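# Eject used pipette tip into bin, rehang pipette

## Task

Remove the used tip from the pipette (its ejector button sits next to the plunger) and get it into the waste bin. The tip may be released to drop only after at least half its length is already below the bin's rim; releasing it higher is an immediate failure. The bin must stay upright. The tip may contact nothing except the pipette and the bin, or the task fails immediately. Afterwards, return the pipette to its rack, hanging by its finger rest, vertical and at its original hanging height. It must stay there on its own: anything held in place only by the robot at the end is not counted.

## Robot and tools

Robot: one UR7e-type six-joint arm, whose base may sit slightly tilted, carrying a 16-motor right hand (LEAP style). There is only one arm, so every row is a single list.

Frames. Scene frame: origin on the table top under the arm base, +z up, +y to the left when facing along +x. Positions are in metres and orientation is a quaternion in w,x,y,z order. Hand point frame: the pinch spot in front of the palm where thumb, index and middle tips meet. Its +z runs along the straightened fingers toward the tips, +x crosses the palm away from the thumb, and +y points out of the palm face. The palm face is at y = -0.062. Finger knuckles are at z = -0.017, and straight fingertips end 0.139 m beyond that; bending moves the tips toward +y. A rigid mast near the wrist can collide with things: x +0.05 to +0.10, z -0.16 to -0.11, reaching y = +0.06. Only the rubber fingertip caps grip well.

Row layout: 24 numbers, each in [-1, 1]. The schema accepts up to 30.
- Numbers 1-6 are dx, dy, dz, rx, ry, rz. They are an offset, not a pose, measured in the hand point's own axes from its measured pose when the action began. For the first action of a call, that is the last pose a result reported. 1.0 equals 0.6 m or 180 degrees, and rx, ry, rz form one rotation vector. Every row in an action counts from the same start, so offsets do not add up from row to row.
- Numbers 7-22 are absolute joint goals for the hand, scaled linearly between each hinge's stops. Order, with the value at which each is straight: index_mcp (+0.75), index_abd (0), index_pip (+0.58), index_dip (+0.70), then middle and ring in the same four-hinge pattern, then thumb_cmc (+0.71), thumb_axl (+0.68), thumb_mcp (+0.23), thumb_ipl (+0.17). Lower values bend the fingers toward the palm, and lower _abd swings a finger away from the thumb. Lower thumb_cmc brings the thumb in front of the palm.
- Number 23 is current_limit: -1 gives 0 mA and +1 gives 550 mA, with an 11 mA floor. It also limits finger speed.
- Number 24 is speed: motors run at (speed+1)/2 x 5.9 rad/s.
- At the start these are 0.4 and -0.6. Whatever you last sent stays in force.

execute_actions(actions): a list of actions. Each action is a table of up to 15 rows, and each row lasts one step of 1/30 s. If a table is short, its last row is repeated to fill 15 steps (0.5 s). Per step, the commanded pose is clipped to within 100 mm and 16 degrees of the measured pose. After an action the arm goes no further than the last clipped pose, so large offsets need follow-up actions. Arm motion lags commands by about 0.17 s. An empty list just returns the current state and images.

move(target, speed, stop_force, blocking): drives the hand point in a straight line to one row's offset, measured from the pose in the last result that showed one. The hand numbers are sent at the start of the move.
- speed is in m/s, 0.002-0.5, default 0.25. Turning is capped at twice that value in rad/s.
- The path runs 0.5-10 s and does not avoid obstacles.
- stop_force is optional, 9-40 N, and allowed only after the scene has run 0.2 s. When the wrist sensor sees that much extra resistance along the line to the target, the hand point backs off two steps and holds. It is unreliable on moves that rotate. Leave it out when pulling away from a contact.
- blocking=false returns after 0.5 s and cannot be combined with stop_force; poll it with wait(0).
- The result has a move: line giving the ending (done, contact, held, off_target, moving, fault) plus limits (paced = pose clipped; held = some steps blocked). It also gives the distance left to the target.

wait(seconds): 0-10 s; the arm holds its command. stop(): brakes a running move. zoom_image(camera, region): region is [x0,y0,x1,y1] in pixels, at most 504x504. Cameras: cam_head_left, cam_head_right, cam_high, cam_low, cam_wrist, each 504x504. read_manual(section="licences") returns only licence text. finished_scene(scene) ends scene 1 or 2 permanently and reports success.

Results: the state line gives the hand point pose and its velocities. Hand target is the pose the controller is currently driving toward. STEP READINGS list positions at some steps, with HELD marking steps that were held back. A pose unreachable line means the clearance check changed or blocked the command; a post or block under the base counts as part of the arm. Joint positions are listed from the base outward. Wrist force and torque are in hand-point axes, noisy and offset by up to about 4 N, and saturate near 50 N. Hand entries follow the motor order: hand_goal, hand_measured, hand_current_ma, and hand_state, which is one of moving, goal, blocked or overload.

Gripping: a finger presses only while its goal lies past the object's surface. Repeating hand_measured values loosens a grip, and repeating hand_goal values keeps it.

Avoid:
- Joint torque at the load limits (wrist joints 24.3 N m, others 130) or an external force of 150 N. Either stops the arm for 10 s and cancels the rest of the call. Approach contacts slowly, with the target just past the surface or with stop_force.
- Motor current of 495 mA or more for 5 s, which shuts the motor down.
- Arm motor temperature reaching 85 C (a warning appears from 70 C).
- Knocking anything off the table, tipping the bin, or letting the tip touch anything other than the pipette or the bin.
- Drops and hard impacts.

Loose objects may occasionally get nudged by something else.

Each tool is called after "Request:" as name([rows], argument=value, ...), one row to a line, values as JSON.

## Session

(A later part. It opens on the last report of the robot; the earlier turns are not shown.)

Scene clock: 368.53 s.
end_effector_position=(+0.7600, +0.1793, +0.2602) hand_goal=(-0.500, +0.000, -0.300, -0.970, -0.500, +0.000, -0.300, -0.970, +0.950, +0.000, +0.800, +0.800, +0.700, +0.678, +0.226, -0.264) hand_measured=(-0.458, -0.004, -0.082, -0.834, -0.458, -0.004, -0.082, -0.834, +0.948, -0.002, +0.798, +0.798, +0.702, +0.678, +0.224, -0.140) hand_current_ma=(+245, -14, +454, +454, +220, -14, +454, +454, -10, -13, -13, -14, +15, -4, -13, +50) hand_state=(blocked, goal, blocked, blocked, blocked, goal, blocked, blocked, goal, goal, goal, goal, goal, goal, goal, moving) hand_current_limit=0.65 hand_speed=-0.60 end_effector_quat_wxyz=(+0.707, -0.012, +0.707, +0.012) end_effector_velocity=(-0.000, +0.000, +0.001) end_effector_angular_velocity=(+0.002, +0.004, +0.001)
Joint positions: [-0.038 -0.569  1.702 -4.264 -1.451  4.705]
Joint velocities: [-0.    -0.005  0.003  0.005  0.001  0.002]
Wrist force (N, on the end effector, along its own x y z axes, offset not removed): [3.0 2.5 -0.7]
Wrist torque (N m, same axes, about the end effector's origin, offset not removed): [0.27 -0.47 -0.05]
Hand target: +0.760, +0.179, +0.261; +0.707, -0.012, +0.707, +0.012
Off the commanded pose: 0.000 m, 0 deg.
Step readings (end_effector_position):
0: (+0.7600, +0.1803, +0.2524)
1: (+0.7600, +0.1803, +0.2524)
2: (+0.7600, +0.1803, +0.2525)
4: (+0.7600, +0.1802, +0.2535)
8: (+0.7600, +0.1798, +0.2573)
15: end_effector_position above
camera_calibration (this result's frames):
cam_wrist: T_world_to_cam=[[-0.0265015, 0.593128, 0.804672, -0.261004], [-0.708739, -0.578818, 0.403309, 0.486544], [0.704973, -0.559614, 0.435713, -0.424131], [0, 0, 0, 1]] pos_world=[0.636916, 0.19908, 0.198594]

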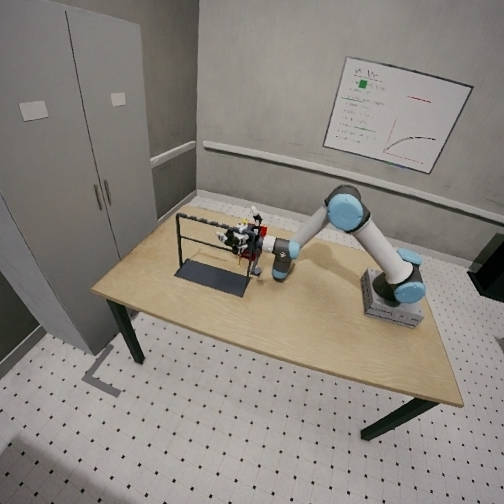

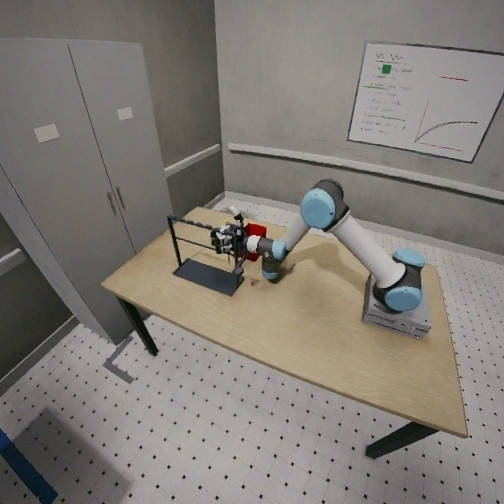

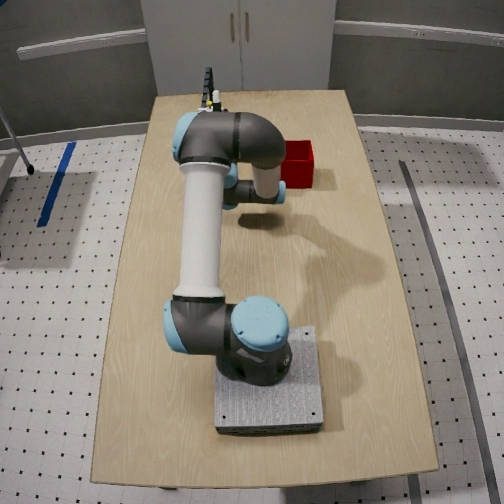

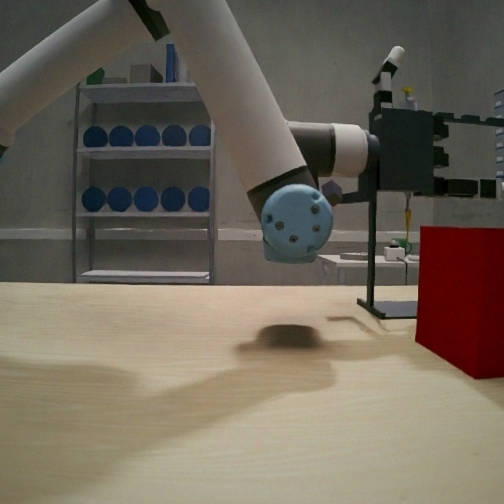

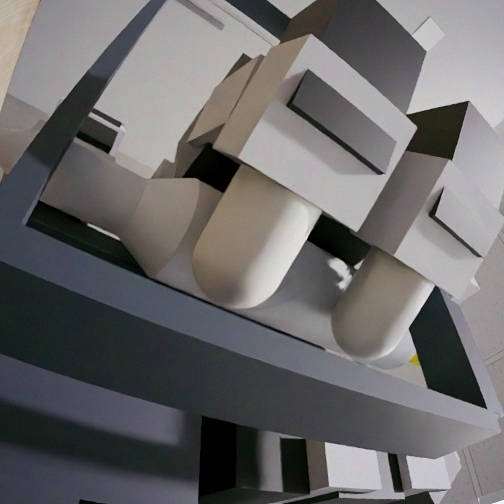

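Request:
move(target=[-0.0007, -0.1238, -0.0043, 0, 0, 0, -0.50, 0, -0.3, -0.97, -0.50, 0, -0.3, -0.97, 0.95, 0, 0.8, 0.8, 0.70, 0.678, 0.226, -0.265, 0.65, -0.6], speed=0.12, stop_force=10)

Scene clock: 375.97 s.
end_effector_position=(+0.7600, +0.1052, +0.2606) hand_goal=(-0.500, +0.000, -0.300, -0.970, -0.500, +0.000, -0.300, -0.970, +0.950, +0.000, +0.800, +0.800, +0.700, +0.678, +0.226, -0.264) hand_measured=(-0.458, -0.004, -0.082, -0.834, -0.458, -0.004, -0.082, -0.834, +0.948, -0.002, +0.798, +0.798, +0.702, +0.678, +0.224, -0.262) hand_current_ma=(+245, -14, +454, +454, +220, -14, +454, +454, -10, -13, -13, -14, +12, -4, -13, +7) hand_state=(blocked, goal, blocked, blocked, blocked, goal, blocked, blocked, goal, goal, goal, goal, goal, goal, goal, goal) hand_current_limit=0.65 hand_speed=-0.60 end_effector_quat_wxyz=(+0.707, -0.012, +0.707, +0.012) end_effector_velocity=(-0.000, -0.002, +0.000) end_effector_angular_velocity=(-0.001, -0.000, -0.001)
Joint positions: [-0.178 -0.578  1.725 -4.278 -1.311  4.704]
Joint velocities: [-0.004 -0.     0.    -0.001  0.004 -0.001]
Wrist force (N, on the end effector, along its own x y z axes, offset not removed): [2.8 1.9 -0.1]
Wrist torque (N m, same axes, about the end effector's origin, offset not removed): [0.17 -0.61 0.11]
Hand target: +0.760, +0.105, +0.261; +0.707, -0.012, +0.707, +0.012
Off the commanded pose: 0.000 m, 0 deg.
move: done
camera_calibration (this result's frames):
cam_wrist: T_world_to_cam=[[-0.0264841, 0.593102, 0.804692, -0.217367], [-0.708763, -0.578806, 0.403285, 0.443512], [0.70495, -0.559655, 0.435698, -0.465747], [0, 0, 0, 1]] pos_world=[0.636916, 0.124971, 0.198976]

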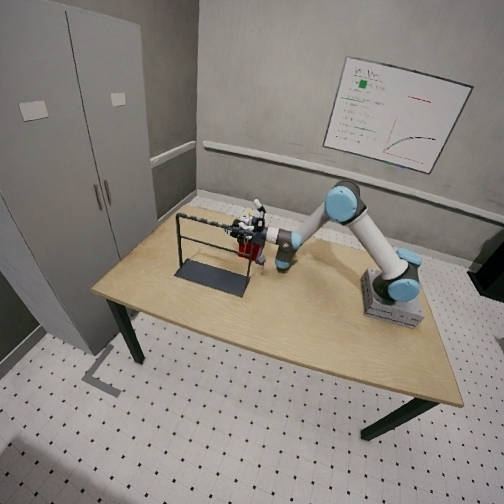

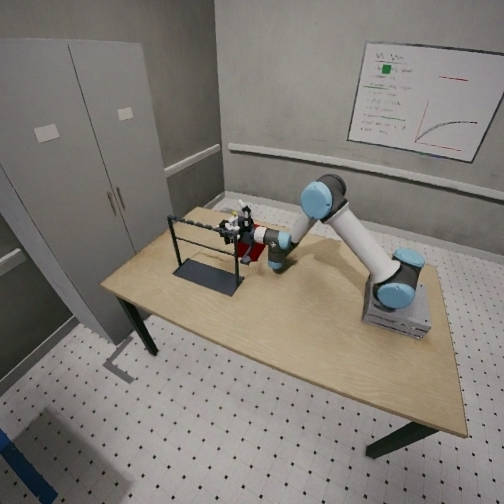

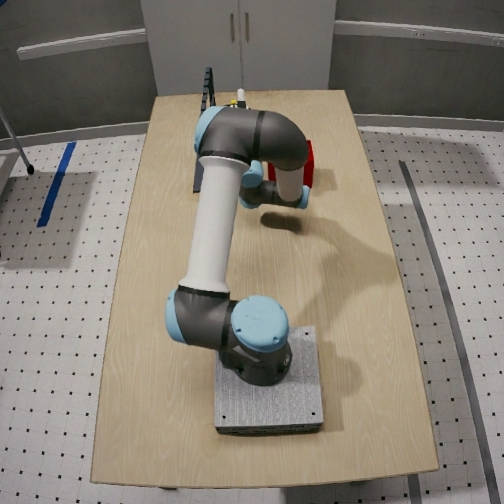

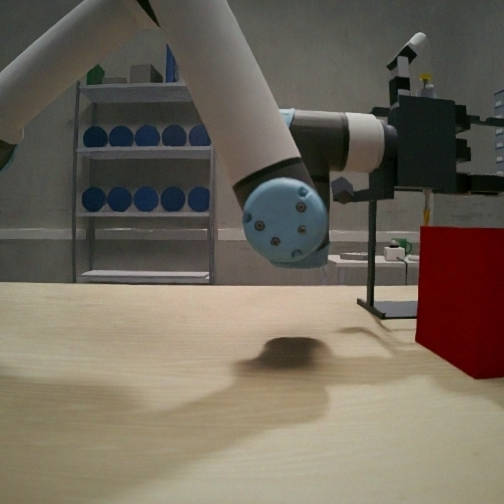

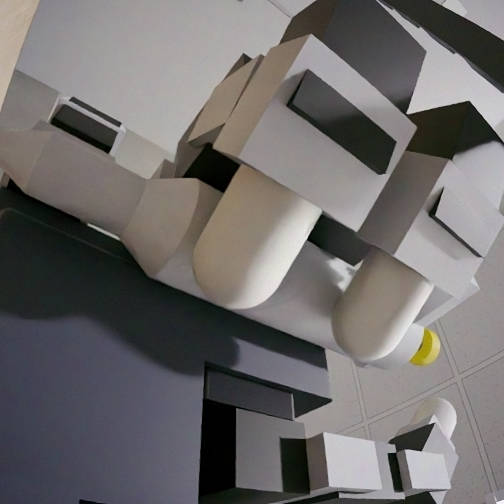

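Request:
move(target=[-0.1157, -0.2802, -0.0095, 0, 0, 0, -0.50, 0, -0.3, -0.97, -0.50, 0, -0.3, -0.97, 0.95, 0, 0.8, 0.8, 0.70, 0.678, -0.14, -0.265, 0.65, -0.6], speed=0.22)

Scene clock: 396.80 s.
end_effector_position=(+0.7602, -0.0628, +0.3298) hand_goal=(-0.500, +0.000, -0.300, -0.970, -0.500, +0.000, -0.300, -0.970, +0.950, +0.000, +0.800, +0.800, +0.700, +0.678, -0.140, -0.264) hand_measured=(-0.458, -0.004, -0.082, -0.834, -0.458, -0.004, -0.082, -0.834, +0.948, -0.002, +0.798, +0.798, +0.702, +0.678, -0.142, -0.264) hand_current_ma=(+245, -14, +454, +454, +220, -14, +454, +454, -8, -13, -13, -14, +10, -4, -12, +3) hand_state=(blocked, goal, blocked, blocked, blocked, goal, blocked, blocked, goal, goal, goal, goal, goal, goal, goal, goal) hand_current_limit=0.65 hand_speed=-0.60 end_effector_quat_wxyz=(+0.707, -0.012, +0.707, +0.012) end_effector_velocity=(+0.000, -0.001, -0.001) end_effector_angular_velocity=(+0.001, +0.003, +0.002)
Joint positions: [-0.473 -0.698  1.69  -4.122 -1.016  4.7  ]
Joint velocities: [-0.002  0.001 -0.002  0.004  0.004 -0.   ]
Wrist force (N, on the end effector, along its own x y z axes, offset not removed): [2.0 4.3 -0.9]
Wrist torque (N m, same axes, about the end effector's origin, offset not removed): [0.62 -0.49 -0.06]
Hand target: +0.760, -0.063, +0.330; +0.707, -0.012, +0.707, +0.012
Off the commanded pose: 0.000 m, 0 deg.
move: done
camera_calibration (this result's frames):
cam_wrist: T_world_to_cam=[[-0.0264847, 0.593038, 0.804739, -0.173398], [-0.708824, -0.57879, 0.403201, 0.318513], [0.704888, -0.55974, 0.435689, -0.590048], [0, 0, 0, 1]] pos_world=[0.637095, -0.0430894, 0.268193]

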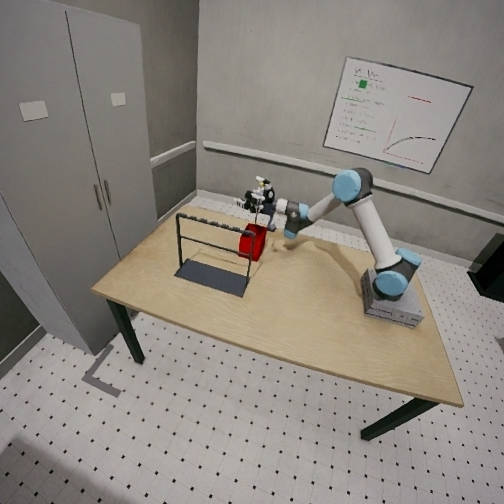

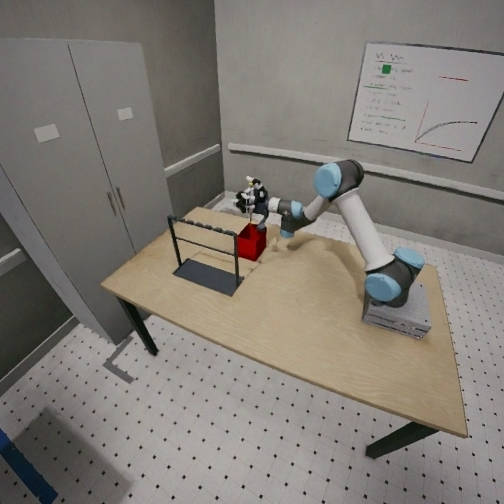

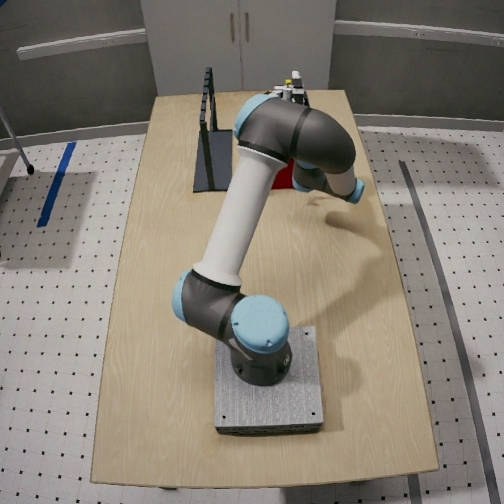

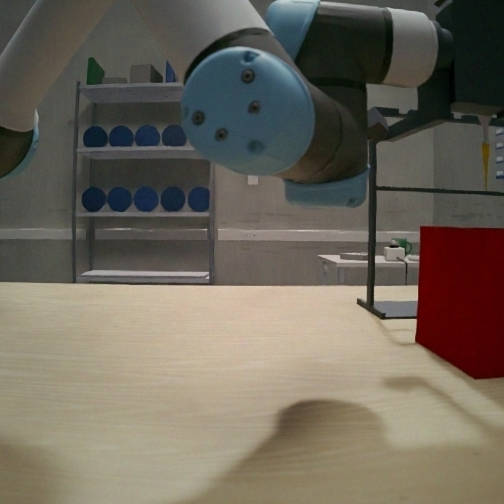

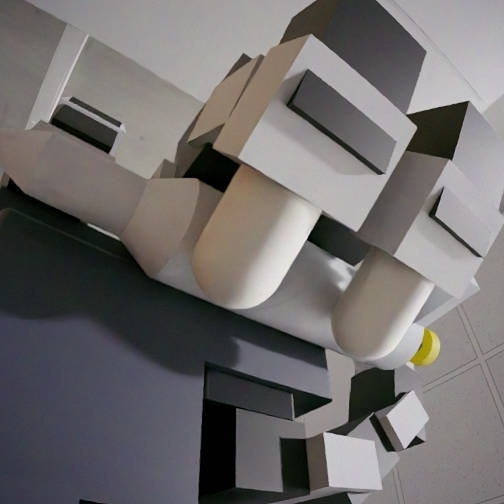

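Request:
zoom_image(camera="cam_head_left", region=[220, 165, 320, 265])

Request:
zoom_image(camera="cam_head_right", region=[215, 165, 315, 265])

Region (220, 165, 320, 265) of cam_head_left's 504x504 image, scaled by 5.040, with more detail than that image has.

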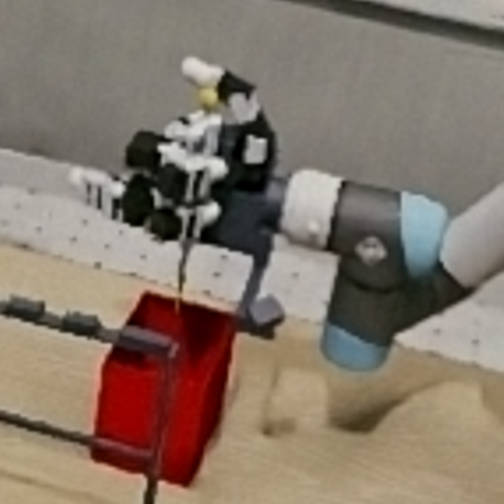

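Region (215, 165, 315, 265) of cam_head_right's 504x504 image, scaled by 5.040, with more detail than that image has.

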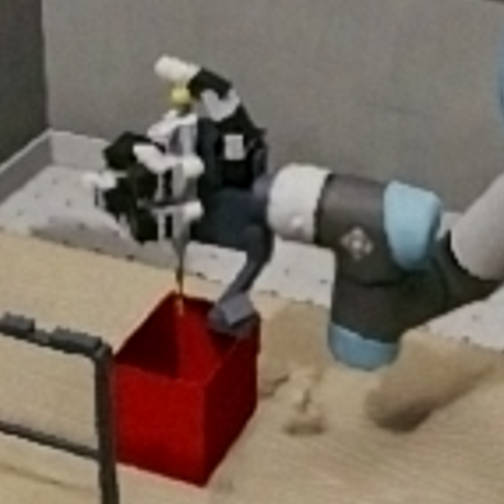

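Request:
move(target=[0.14, 0, 0, 0, 0, 0, -0.50, 0, -0.3, -0.97, -0.50, 0, -0.3, -0.97, 0.95, 0, 0.8, 0.8, 0.70, 0.678, -0.202, -0.265, 0.65, -0.9], speed=0.15)

Scene clock: 411.17 s.
end_effector_position=(+0.7601, -0.0628, +0.2461) hand_goal=(-0.500, +0.000, -0.300, -0.970, -0.500, +0.000, -0.300, -0.970, +0.950, +0.000, +0.800, +0.800, +0.700, +0.678, -0.202, -0.264) hand_measured=(-0.458, -0.004, -0.082, -0.834, -0.458, -0.004, -0.082, -0.834, +0.948, -0.004, +0.798, +0.798, +0.702, +0.678, -0.204, -0.264) hand_current_ma=(+245, -14, +454, +454, +220, -14, +454, +454, -8, -14, -13, -14, +10, -4, -16, +2) hand_state=(blocked, goal, blocked, blocked, blocked, goal, blocked, blocked, goal, goal, goal, goal, goal, goal, goal, goal) hand_current_limit=0.65 hand_speed=-0.90 end_effector_quat_wxyz=(+0.707, -0.012, +0.707, +0.012) end_effector_velocity=(-0.000, -0.001, -0.003) end_effector_angular_velocity=(+0.002, +0.001, -0.001)
Joint positions: [-0.475 -0.526  1.644 -4.247 -1.014  4.7  ]
Joint velocities: [-0.001  0.005 -0.001 -0.003 -0.     0.001]
Wrist force (N, on the end effector, along its own x y z axes, offset not removed): [1.5 1.2 0.2]
Wrist torque (N m, same axes, about the end effector's origin, offset not removed): [0.26 -0.41 -0.13]
Hand target: +0.760, -0.063, +0.246; +0.707, -0.012, +0.707, +0.012
Off the commanded pose: 0.000 m, 0 deg.
move: done
camera_calibration (this result's frames):
cam_wrist: T_world_to_cam=[[-0.0264059, 0.593099, 0.804696, -0.106086], [-0.708832, -0.578722, 0.403285, 0.352235], [0.704883, -0.559745, 0.435689, -0.553422], [0, 0, 0, 1]] pos_world=[0.636972, -0.0430097, 0.184435]

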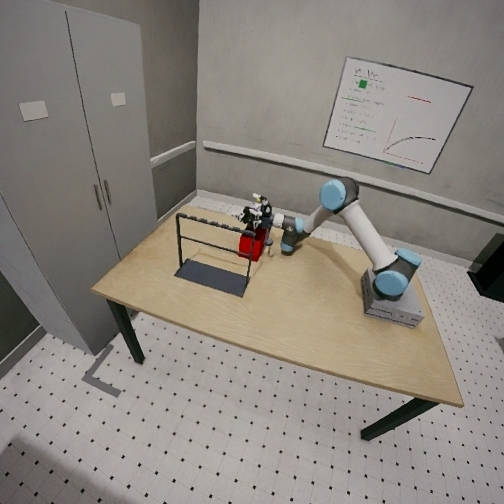

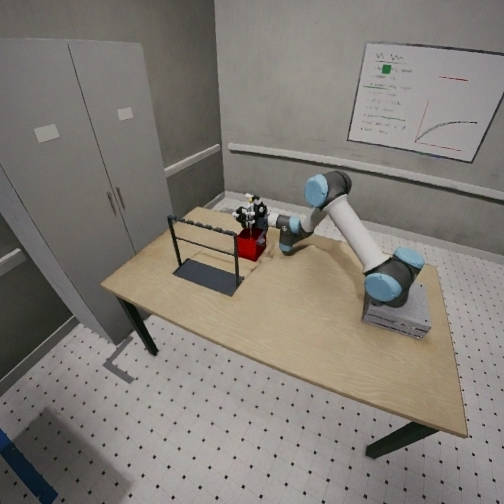

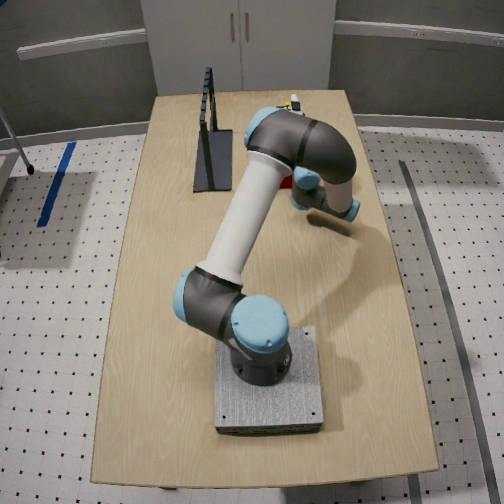

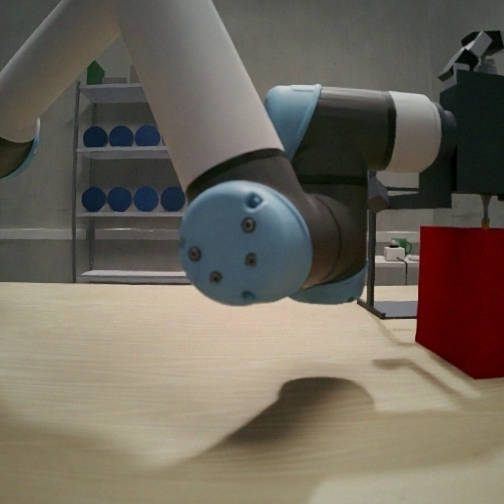

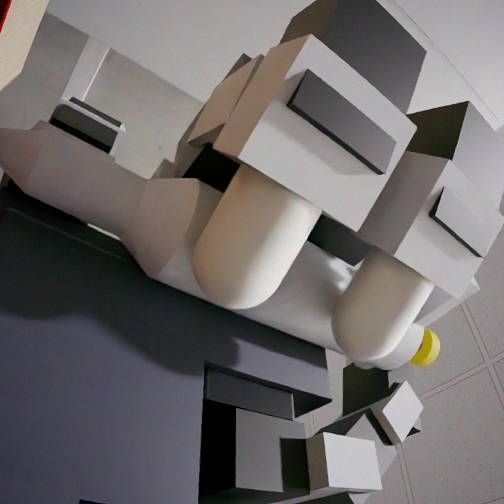

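Request:
execute_actions([
  [[0, 0, 0, 0, 0, 0, -0.50, 0, -0.3, -0.97, -0.50, 0, -0.3, -0.97, 0.95, 0, 0.8, 0.8, 0.70, 0.678, -0.39, -0.265, 0.75, -0.8]],
  [[0, 0, 0, 0, 0, 0, -0.50, 0, -0.3, -0.97, -0.50, 0, -0.3, -0.97, 0.95, 0, 0.8, 0.8, 0.70, 0.678, -0.39, -0.42, 0.75, -0.85]],
])

Scene clock: 421.30 s.
end_effector_position=(+0.7601, -0.0627, +0.2461) hand_goal=(-0.500, +0.000, -0.300, -0.970, -0.500, +0.000, -0.300, -0.970, +0.950, +0.000, +0.800, +0.800, +0.700, +0.678, -0.390, -0.420) hand_measured=(-0.458, -0.004, -0.084, -0.834, -0.458, -0.004, -0.082, -0.834, +0.948, -0.004, +0.798, +0.798, +0.706, +0.676, -0.332, -0.330) hand_current_ma=(+245, -14, +481, +481, +220, -14, +481, +481, -8, -14, -13, -14, +32, -16, +423, +411) hand_state=(blocked, goal, blocked, blocked, blocked, goal, blocked, blocked, goal, goal, goal, goal, goal, goal, blocked, moving) hand_current_limit=0.75 hand_speed=-0.85 end_effector_quat_wxyz=(+0.707, -0.012, +0.707, +0.012) end_effector_velocity=(-0.000, -0.000, -0.001) end_effector_angular_velocity=(+0.000, +0.001, +0.000)
Joint positions: [-0.475 -0.526  1.644 -4.247 -1.014  4.7  ]
Joint velocities: [-0.     0.001  0.    -0.     0.    -0.   ]
Wrist force (N, on the end effector, along its own x y z axes, offset not removed): [2.5 1.0 -1.3]
Wrist torque (N m, same axes, about the end effector's origin, offset not removed): [0.26 -0.49 -0.10]
Hand target: +0.760, -0.063, +0.246; +0.707, -0.012, +0.707, +0.012
Off the commanded pose: 0.000 m, 0 deg.
Step readings (end_effector_position; steps 1 to 15: 1st action; 16 to 30: 2nd action):
0: (+0.7601, -0.0627, +0.2458)
1: (+0.7601, -0.0627, +0.2458)
2: (+0.7601, -0.0627, +0.2458)
4: (+0.7601, -0.0627, +0.2459)
8: (+0.7601, -0.0627, +0.2461)
15: (+0.7601, -0.0627, +0.2461)
16: (+0.7601, -0.0627, +0.2461)
17: (+0.7601, -0.0627, +0.2461)
19: (+0.7601, -0.0627, +0.2461)
23: (+0.7601, -0.0627, +0.2461)
30: end_effector_position above
camera_calibration (this result's frames):
cam_wrist: T_world_to_cam=[[-0.0264474, 0.593019, 0.804754, -0.106097], [-0.708805, -0.5788, 0.40322, 0.35225], [0.704908, -0.55975, 0.435642, -0.553413], [0, 0, 0, 1]] pos_world=[0.636976, -0.0429731, 0.184438]

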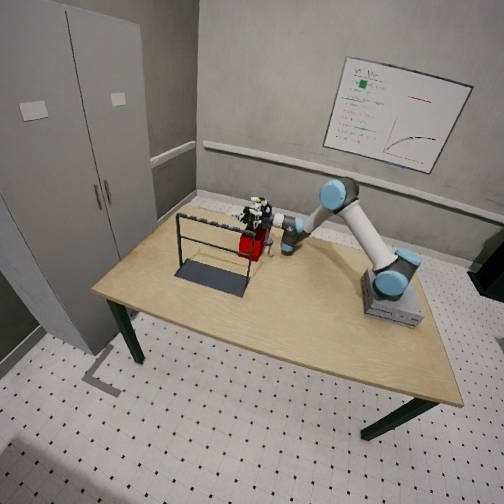

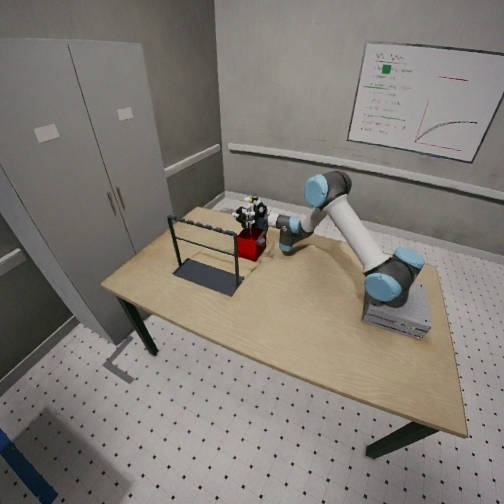

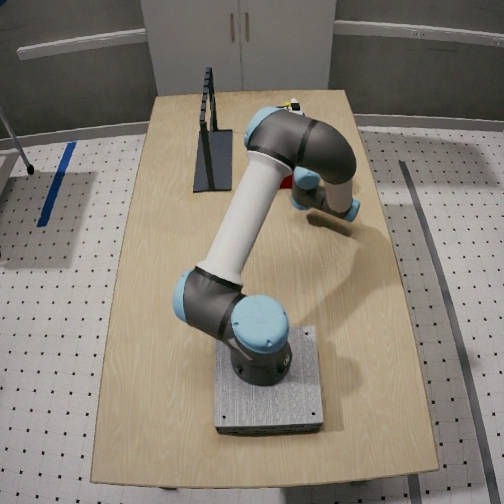

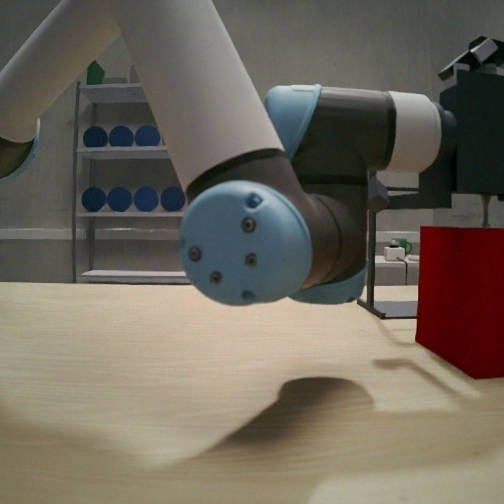

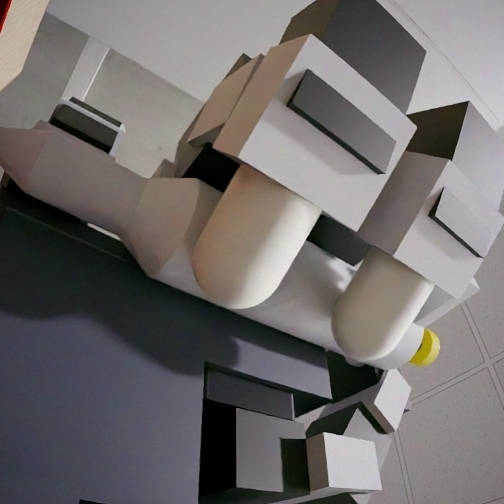

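Request:
zoom_image(camera="cam_head_right", region=[225, 205, 285, 265])

Request:
zoom_image(camera="cam_low", region=[444, 180, 504, 240])

Region (225, 205, 285, 265) of cam_head_right's 504x504 image, scaled by 8.400, with more detail than that image has.

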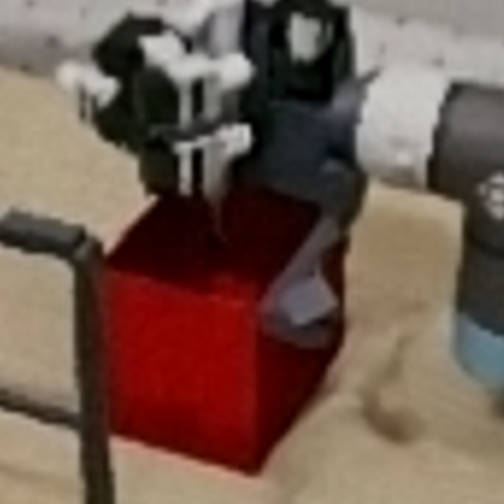

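Region (444, 180, 504, 240) of cam_low's 504x504 image, scaled by 8.400, with more detail than that image has.

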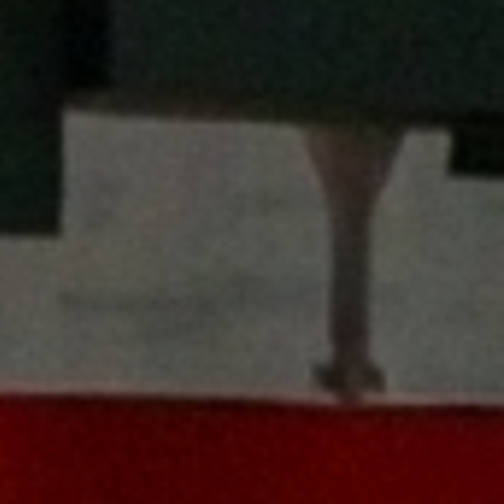

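Request:
execute_actions([
  [[-0.003, 0, 0, 0, 0, 0, -0.50, 0, -0.3, -0.97, -0.50, 0, -0.3, -0.97, 0.95, 0, 0.8, 0.8, 0.70, 0.678, 0.226, -0.265, 0.65, -0.6], [-0.006, 0.002, 0, 0, 0, 0, -0.50, 0, -0.3, -0.97, -0.50, 0, -0.3, -0.97, 0.95, 0, 0.8, 0.8, 0.70, 0.678, 0.226, -0.265, 0.65, -0.6], [-0.010, 0.005, 0, 0, 0, 0, -0.50, 0, -0.3, -0.97, -0.50, 0, -0.3, -0.97, 0.95, 0, 0.8, 0.8, 0.70, 0.678, 0.226, -0.265, 0.65, -0.6], [-0.014, 0.009, 0, 0, 0, 0, -0.50, 0, -0.3, -0.97, -0.50, 0, -0.3, -0.97, 0.95, 0, 0.8, 0.8, 0.70, 0.678, 0.226, -0.265, 0.65, -0.6], [-0.018, 0.013, 0.0005, 0, 0, 0, -0.50, 0, -0.3, -0.97, -0.50, 0, -0.3, -0.97, 0.95, 0, 0.8, 0.8, 0.70, 0.678, 0.226, -0.265, 0.65, -0.6], [-0.021, 0.017, 0.0005, 0, 0, 0, -0.50, 0, -0.3, -0.97, -0.50, 0, -0.3, -0.97, 0.95, 0, 0.8, 0.8, 0.70, 0.678, 0.226, -0.265, 0.65, -0.6], [-0.0235, 0.021, 0.001, 0, 0, 0, -0.50, 0, -0.3, -0.97, -0.50, 0, -0.3, -0.97, 0.95, 0, 0.8, 0.8, 0.70, 0.678, 0.226, -0.265, 0.65, -0.6], [-0.025, 0.025, 0.001, 0, 0, 0, -0.50, 0, -0.3, -0.97, -0.50, 0, -0.3, -0.97, 0.95, 0, 0.8, 0.8, 0.70, 0.678, 0.226, -0.265, 0.65, -0.6]],
])

Scene clock: 456.40 s.
end_effector_position=(+0.7602, -0.0487, +0.2604) hand_goal=(-0.500, +0.000, -0.300, -0.970, -0.500, +0.000, -0.300, -0.970, +0.950, +0.000, +0.800, +0.800, +0.700, +0.678, +0.226, -0.264) hand_measured=(-0.458, -0.004, -0.084, -0.834, -0.458, -0.004, -0.082, -0.834, +0.948, -0.004, +0.798, +0.798, +0.702, +0.676, -0.076, -0.270) hand_current_ma=(+245, -14, +454, +454, +220, -14, +454, +454, -8, -14, -13, -14, +15, -10, -100, -35) hand_state=(blocked, goal, blocked, blocked, blocked, goal, blocked, blocked, goal, goal, goal, goal, goal, goal, moving, goal) hand_current_limit=0.65 hand_speed=-0.60 end_effector_quat_wxyz=(+0.707, -0.012, +0.707, +0.012) end_effector_velocity=(+0.001, +0.009, +0.007) end_effector_angular_velocity=(-0.000, -0.000, -0.001)
Joint positions: [-0.452 -0.56   1.667 -4.236 -1.037  4.7  ]
Joint velocities: [ 0.016 -0.017  0.011  0.006 -0.017  0.   ]
Wrist force (N, on the end effector, along its own x y z axes, offset not removed): [1.5 4.6 0.6]
Wrist torque (N m, same axes, about the end effector's origin, offset not removed): [0.41 -0.36 -0.03]
Hand target: +0.760, -0.048, +0.261; +0.707, -0.012, +0.707, +0.012
Off the commanded pose: 0.001 m, 0 deg.
Step readings (end_effector_position):
0: (+0.7601, -0.0627, +0.2461)
1: (+0.7601, -0.0627, +0.2461)
2: (+0.7601, -0.0627, +0.2464)
4: (+0.7600, -0.0620, +0.2481)
8: (+0.7601, -0.0563, +0.2546)
15: end_effector_position above
camera_calibration (this result's frames):
cam_wrist: T_world_to_cam=[[-0.0265947, 0.593032, 0.804739, -0.125816], [-0.708776, -0.578875, 0.403164, 0.354642], [0.704932, -0.559658, 0.435722, -0.551874], [0, 0, 0, 1]] pos_world=[0.637049, -0.0289543, 0.198734]

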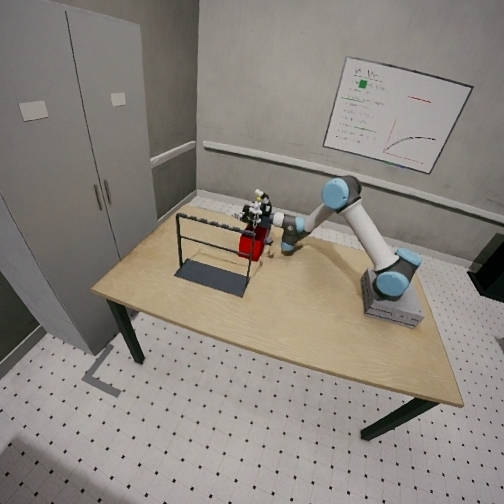

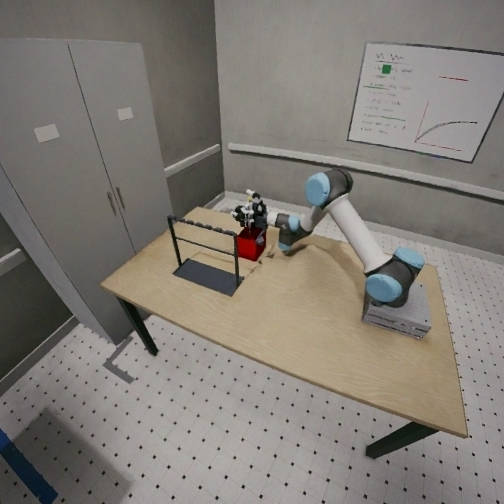

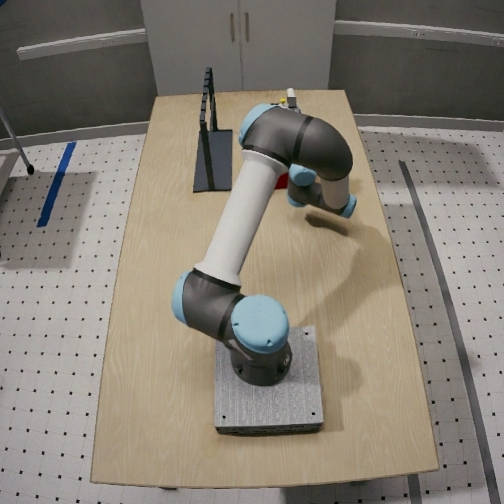

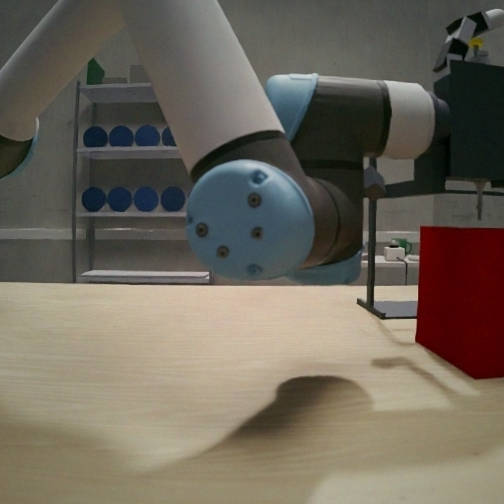

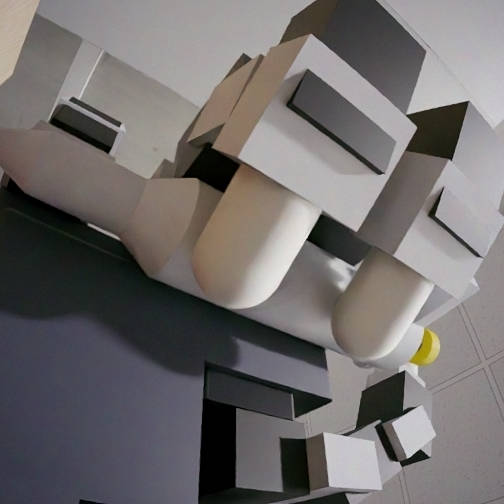

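Request:
zoom_image(camera="cam_head_right", region=[160, 190, 290, 310])

Request:
zoom_image(camera="cam_high", region=[170, 60, 330, 200])

Region (160, 190, 290, 310) of cam_head_right's 504x504 image, scaled by 3.877, with more detail than that image has; it fills the top 465 rows of this view, and the rest is white.

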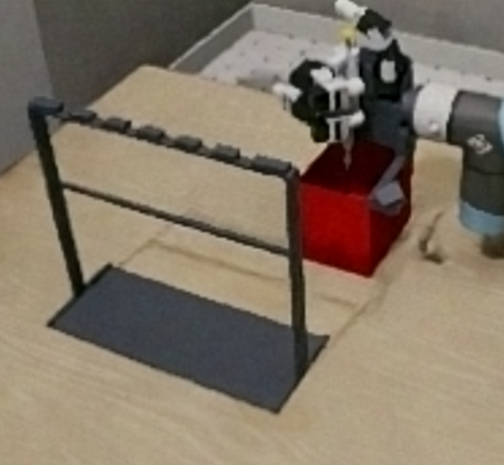

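Region (170, 60, 330, 200) of cam_high's 504x504 image, scaled by 3.150, with more detail than that image has; it fills the top 441 rows of this view, and the rest is white.

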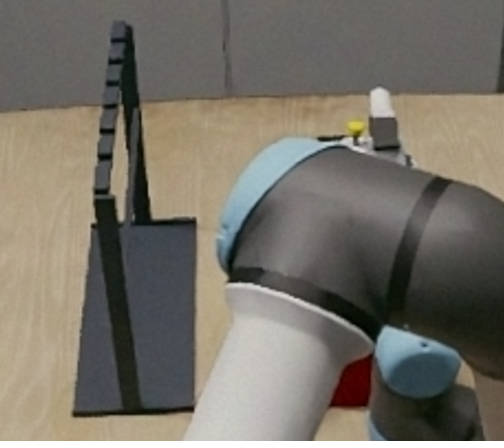

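Request:
move(target=[-0.0004, 0.3793, 0.0133, 0, 0, 0, -0.50, 0, -0.3, -0.97, -0.50, 0, -0.3, -0.97, 0.95, 0, 0.8, 0.8, 0.714, 0.678, 0.226, 0.168, 0.65, -0.6], speed=0.15, stop_force=10)

Scene clock: 495.80 s.
end_effector_position=(+0.7602, +0.1788, +0.2608) hand_goal=(-0.500, +0.000, -0.300, -0.970, -0.500, +0.000, -0.300, -0.970, +0.950, +0.000, +0.800, +0.800, +0.714, +0.678, +0.226, +0.168) hand_measured=(-0.458, -0.004, -0.084, -0.834, -0.458, -0.004, -0.082, -0.834, +0.948, -0.004, +0.798, +0.798, +0.712, +0.676, +0.224, +0.166) hand_current_ma=(+245, -14, +454, +454, +220, -14, +454, +454, -8, -14, -13, -14, -6, -10, -14, -15) hand_state=(blocked, goal, blocked, blocked, blocked, goal, blocked, blocked, goal, goal, goal, goal, goal, goal, goal, goal) hand_current_limit=0.65 hand_speed=-0.60 end_effector_quat_wxyz=(+0.707, -0.012, +0.707, +0.012) end_effector_velocity=(+0.000, +0.002, -0.002) end_effector_angular_velocity=(+0.001, +0.004, -0.000)
Joint positions: [-0.039 -0.57   1.702 -4.263 -1.45   4.705]
Joint velocities: [ 0.004  0.002 -0.001  0.003 -0.004  0.   ]
Wrist force (N, on the end effector, along its own x y z axes, offset not removed): [1.2 3.1 0.2]
Wrist torque (N m, same axes, about the end effector's origin, offset not removed): [0.41 -0.45 -0.16]
Hand target: +0.760, +0.179, +0.261; +0.707, -0.012, +0.707, +0.012
Off the commanded pose: 0.000 m, 0 deg.
move: done
camera_calibration (this result's frames):
cam_wrist: T_world_to_cam=[[-0.0265985, 0.593106, 0.804685, -0.261057], [-0.708742, -0.578866, 0.403235, 0.486187], [0.704966, -0.559589, 0.435756, -0.424796], [0, 0, 0, 1]] pos_world=[0.637105, 0.19856, 0.199128]

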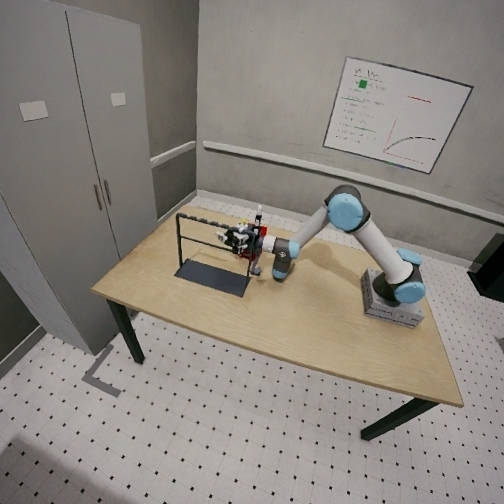

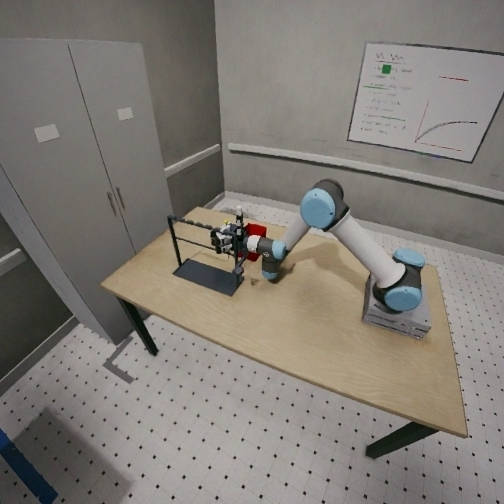

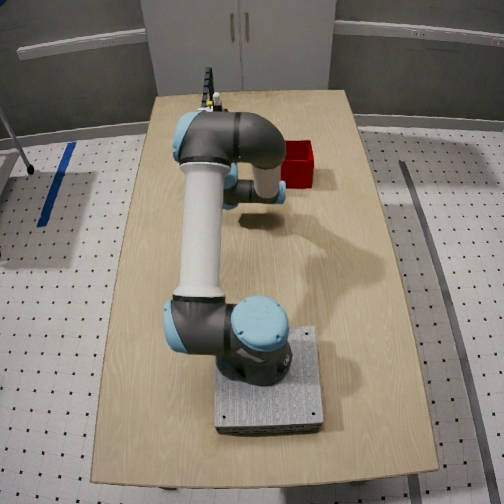

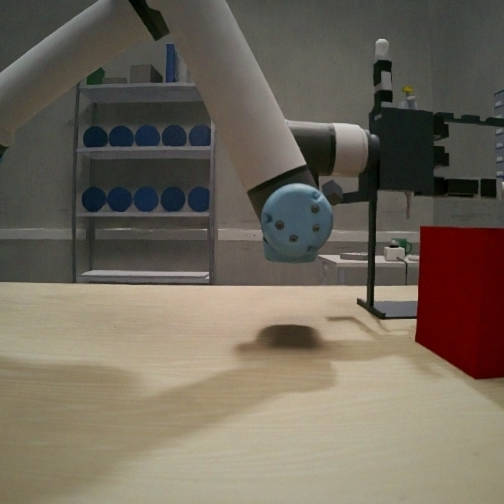

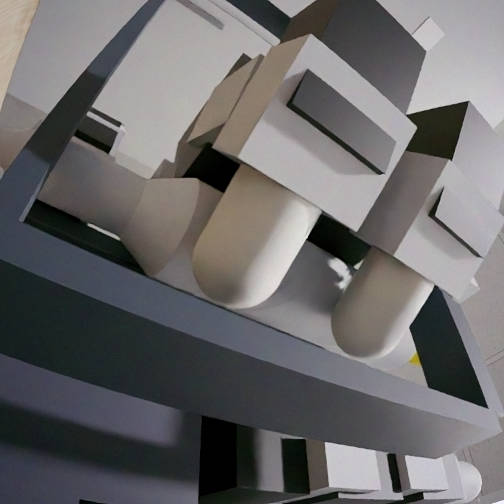

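Request:
execute_actions([
  [[0.002, 0.0005, 0, 0, 0, 0, -0.50, 0, -0.3, -0.97, -0.50, 0, -0.3, -0.97, 0.95, 0, 0.8, 0.8, 0.714, 0.678, 0.226, 0.168, 0.65, -0.6], [0.004, 0.0005, 0, 0, 0, 0, -0.50, 0, -0.3, -0.97, -0.50, 0, -0.3, -0.97, 0.95, 0, 0.8, 0.8, 0.714, 0.678, 0.226, 0.168, 0.65, -0.6], [0.006, 0.0005, 0, 0, 0, 0, -0.50, 0, -0.3, -0.97, -0.50, 0, -0.3, -0.97, 0.95, 0, 0.8, 0.8, 0.714, 0.678, 0.226, 0.168, 0.65, -0.6], [0.008, 0.0005, 0, 0, 0, 0, -0.50, 0, -0.3, -0.97, -0.50, 0, -0.3, -0.97, 0.95, 0, 0.8, 0.8, 0.714, 0.678, 0.226, 0.168, 0.65, -0.6], [0.010, 0.0005, 0, 0, 0, 0, -0.50, 0, -0.3, -0.97, -0.50, 0, -0.3, -0.97, 0.95, 0, 0.8, 0.8, 0.714, 0.678, 0.226, 0.168, 0.65, -0.6], [0.012, 0.0005, 0, 0, 0, 0, -0.50, 0, -0.3, -0.97, -0.50, 0, -0.3, -0.97, 0.95, 0, 0.8, 0.8, 0.714, 0.678, 0.226, 0.168, 0.65, -0.6], [0.0136, 0.0005, 0, 0, 0, 0, -0.50, 0, -0.3, -0.97, -0.50, 0, -0.3, -0.97, 0.95, 0, 0.8, 0.8, 0.714, 0.678, 0.226, 0.168, 0.65, -0.6]],
])

Scene clock: 514.93 s.
end_effector_position=(+0.7602, +0.1791, +0.2530) hand_goal=(-0.500, +0.000, -0.300, -0.970, -0.500, +0.000, -0.300, -0.970, +0.950, +0.000, +0.800, +0.800, +0.714, +0.678, +0.226, +0.168) hand_measured=(-0.458, -0.004, -0.084, -0.834, -0.458, -0.004, -0.082, -0.834, +0.948, -0.004, +0.798, +0.798, +0.712, +0.676, +0.224, +0.166) hand_current_ma=(+245, -14, +454, +454, +220, -14, +454, +454, -8, -14, -13, -14, -6, -10, -14, -15) hand_state=(blocked, goal, blocked, blocked, blocked, goal, blocked, blocked, goal, goal, goal, goal, goal, goal, goal, goal) hand_current_limit=0.65 hand_speed=-0.60 end_effector_quat_wxyz=(+0.707, -0.012, +0.707, +0.012) end_effector_velocity=(+0.001, -0.000, -0.004) end_effector_angular_velocity=(-0.000, -0.001, -0.000)
Joint positions: [-0.038 -0.553  1.696 -4.274 -1.45   4.705]
Joint velocities: [-0.     0.009 -0.005 -0.004  0.    -0.   ]
Wrist force (N, on the end effector, along its own x y z axes, offset not removed): [3.4 4.0 1.3]
Wrist torque (N m, same axes, about the end effector's origin, offset not removed): [0.40 -0.56 0.03]
Hand target: +0.760, +0.179, +0.253; +0.707, -0.012, +0.707, +0.012
Off the commanded pose: 0.000 m, 0 deg.
Step readings (end_effector_position):
0: (+0.7602, +0.1790, +0.2608)
1: (+0.7602, +0.1790, +0.2608)
2: (+0.7603, +0.1790, +0.2605)
4: (+0.7603, +0.1791, +0.2594)
8: (+0.7602, +0.1791, +0.2558)
15: end_effector_position above
camera_calibration (this result's frames):
cam_wrist: T_world_to_cam=[[-0.0265678, 0.593102, 0.804689, -0.254964], [-0.708734, -0.578862, 0.403255, 0.489496], [0.704975, -0.559597, 0.435731, -0.42119], [0, 0, 0, 1]] pos_world=[0.637077, 0.198873, 0.1913]

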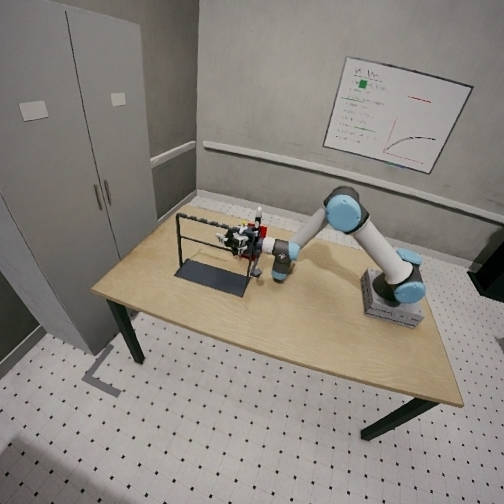

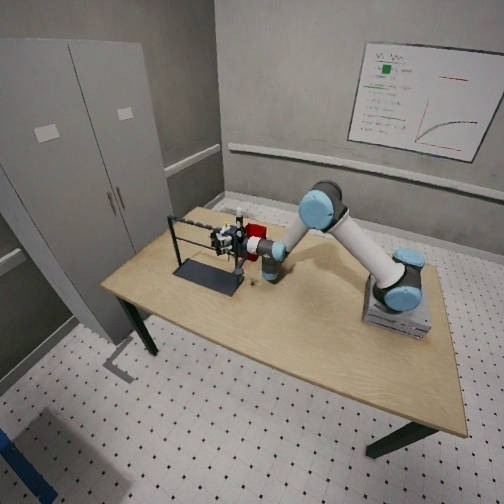

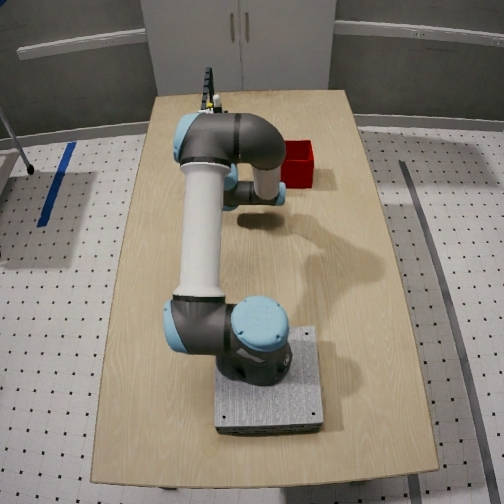

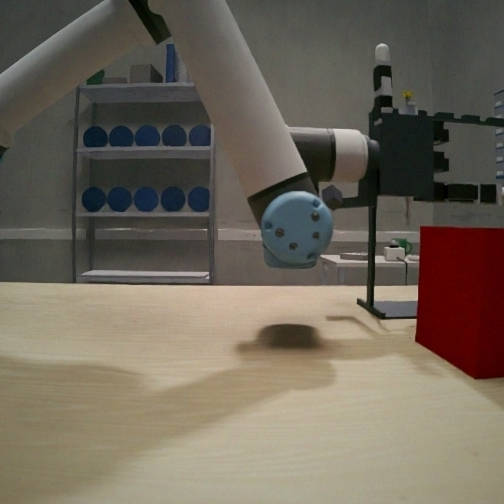

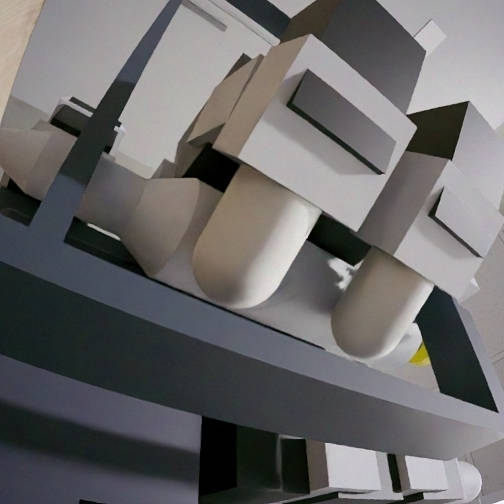

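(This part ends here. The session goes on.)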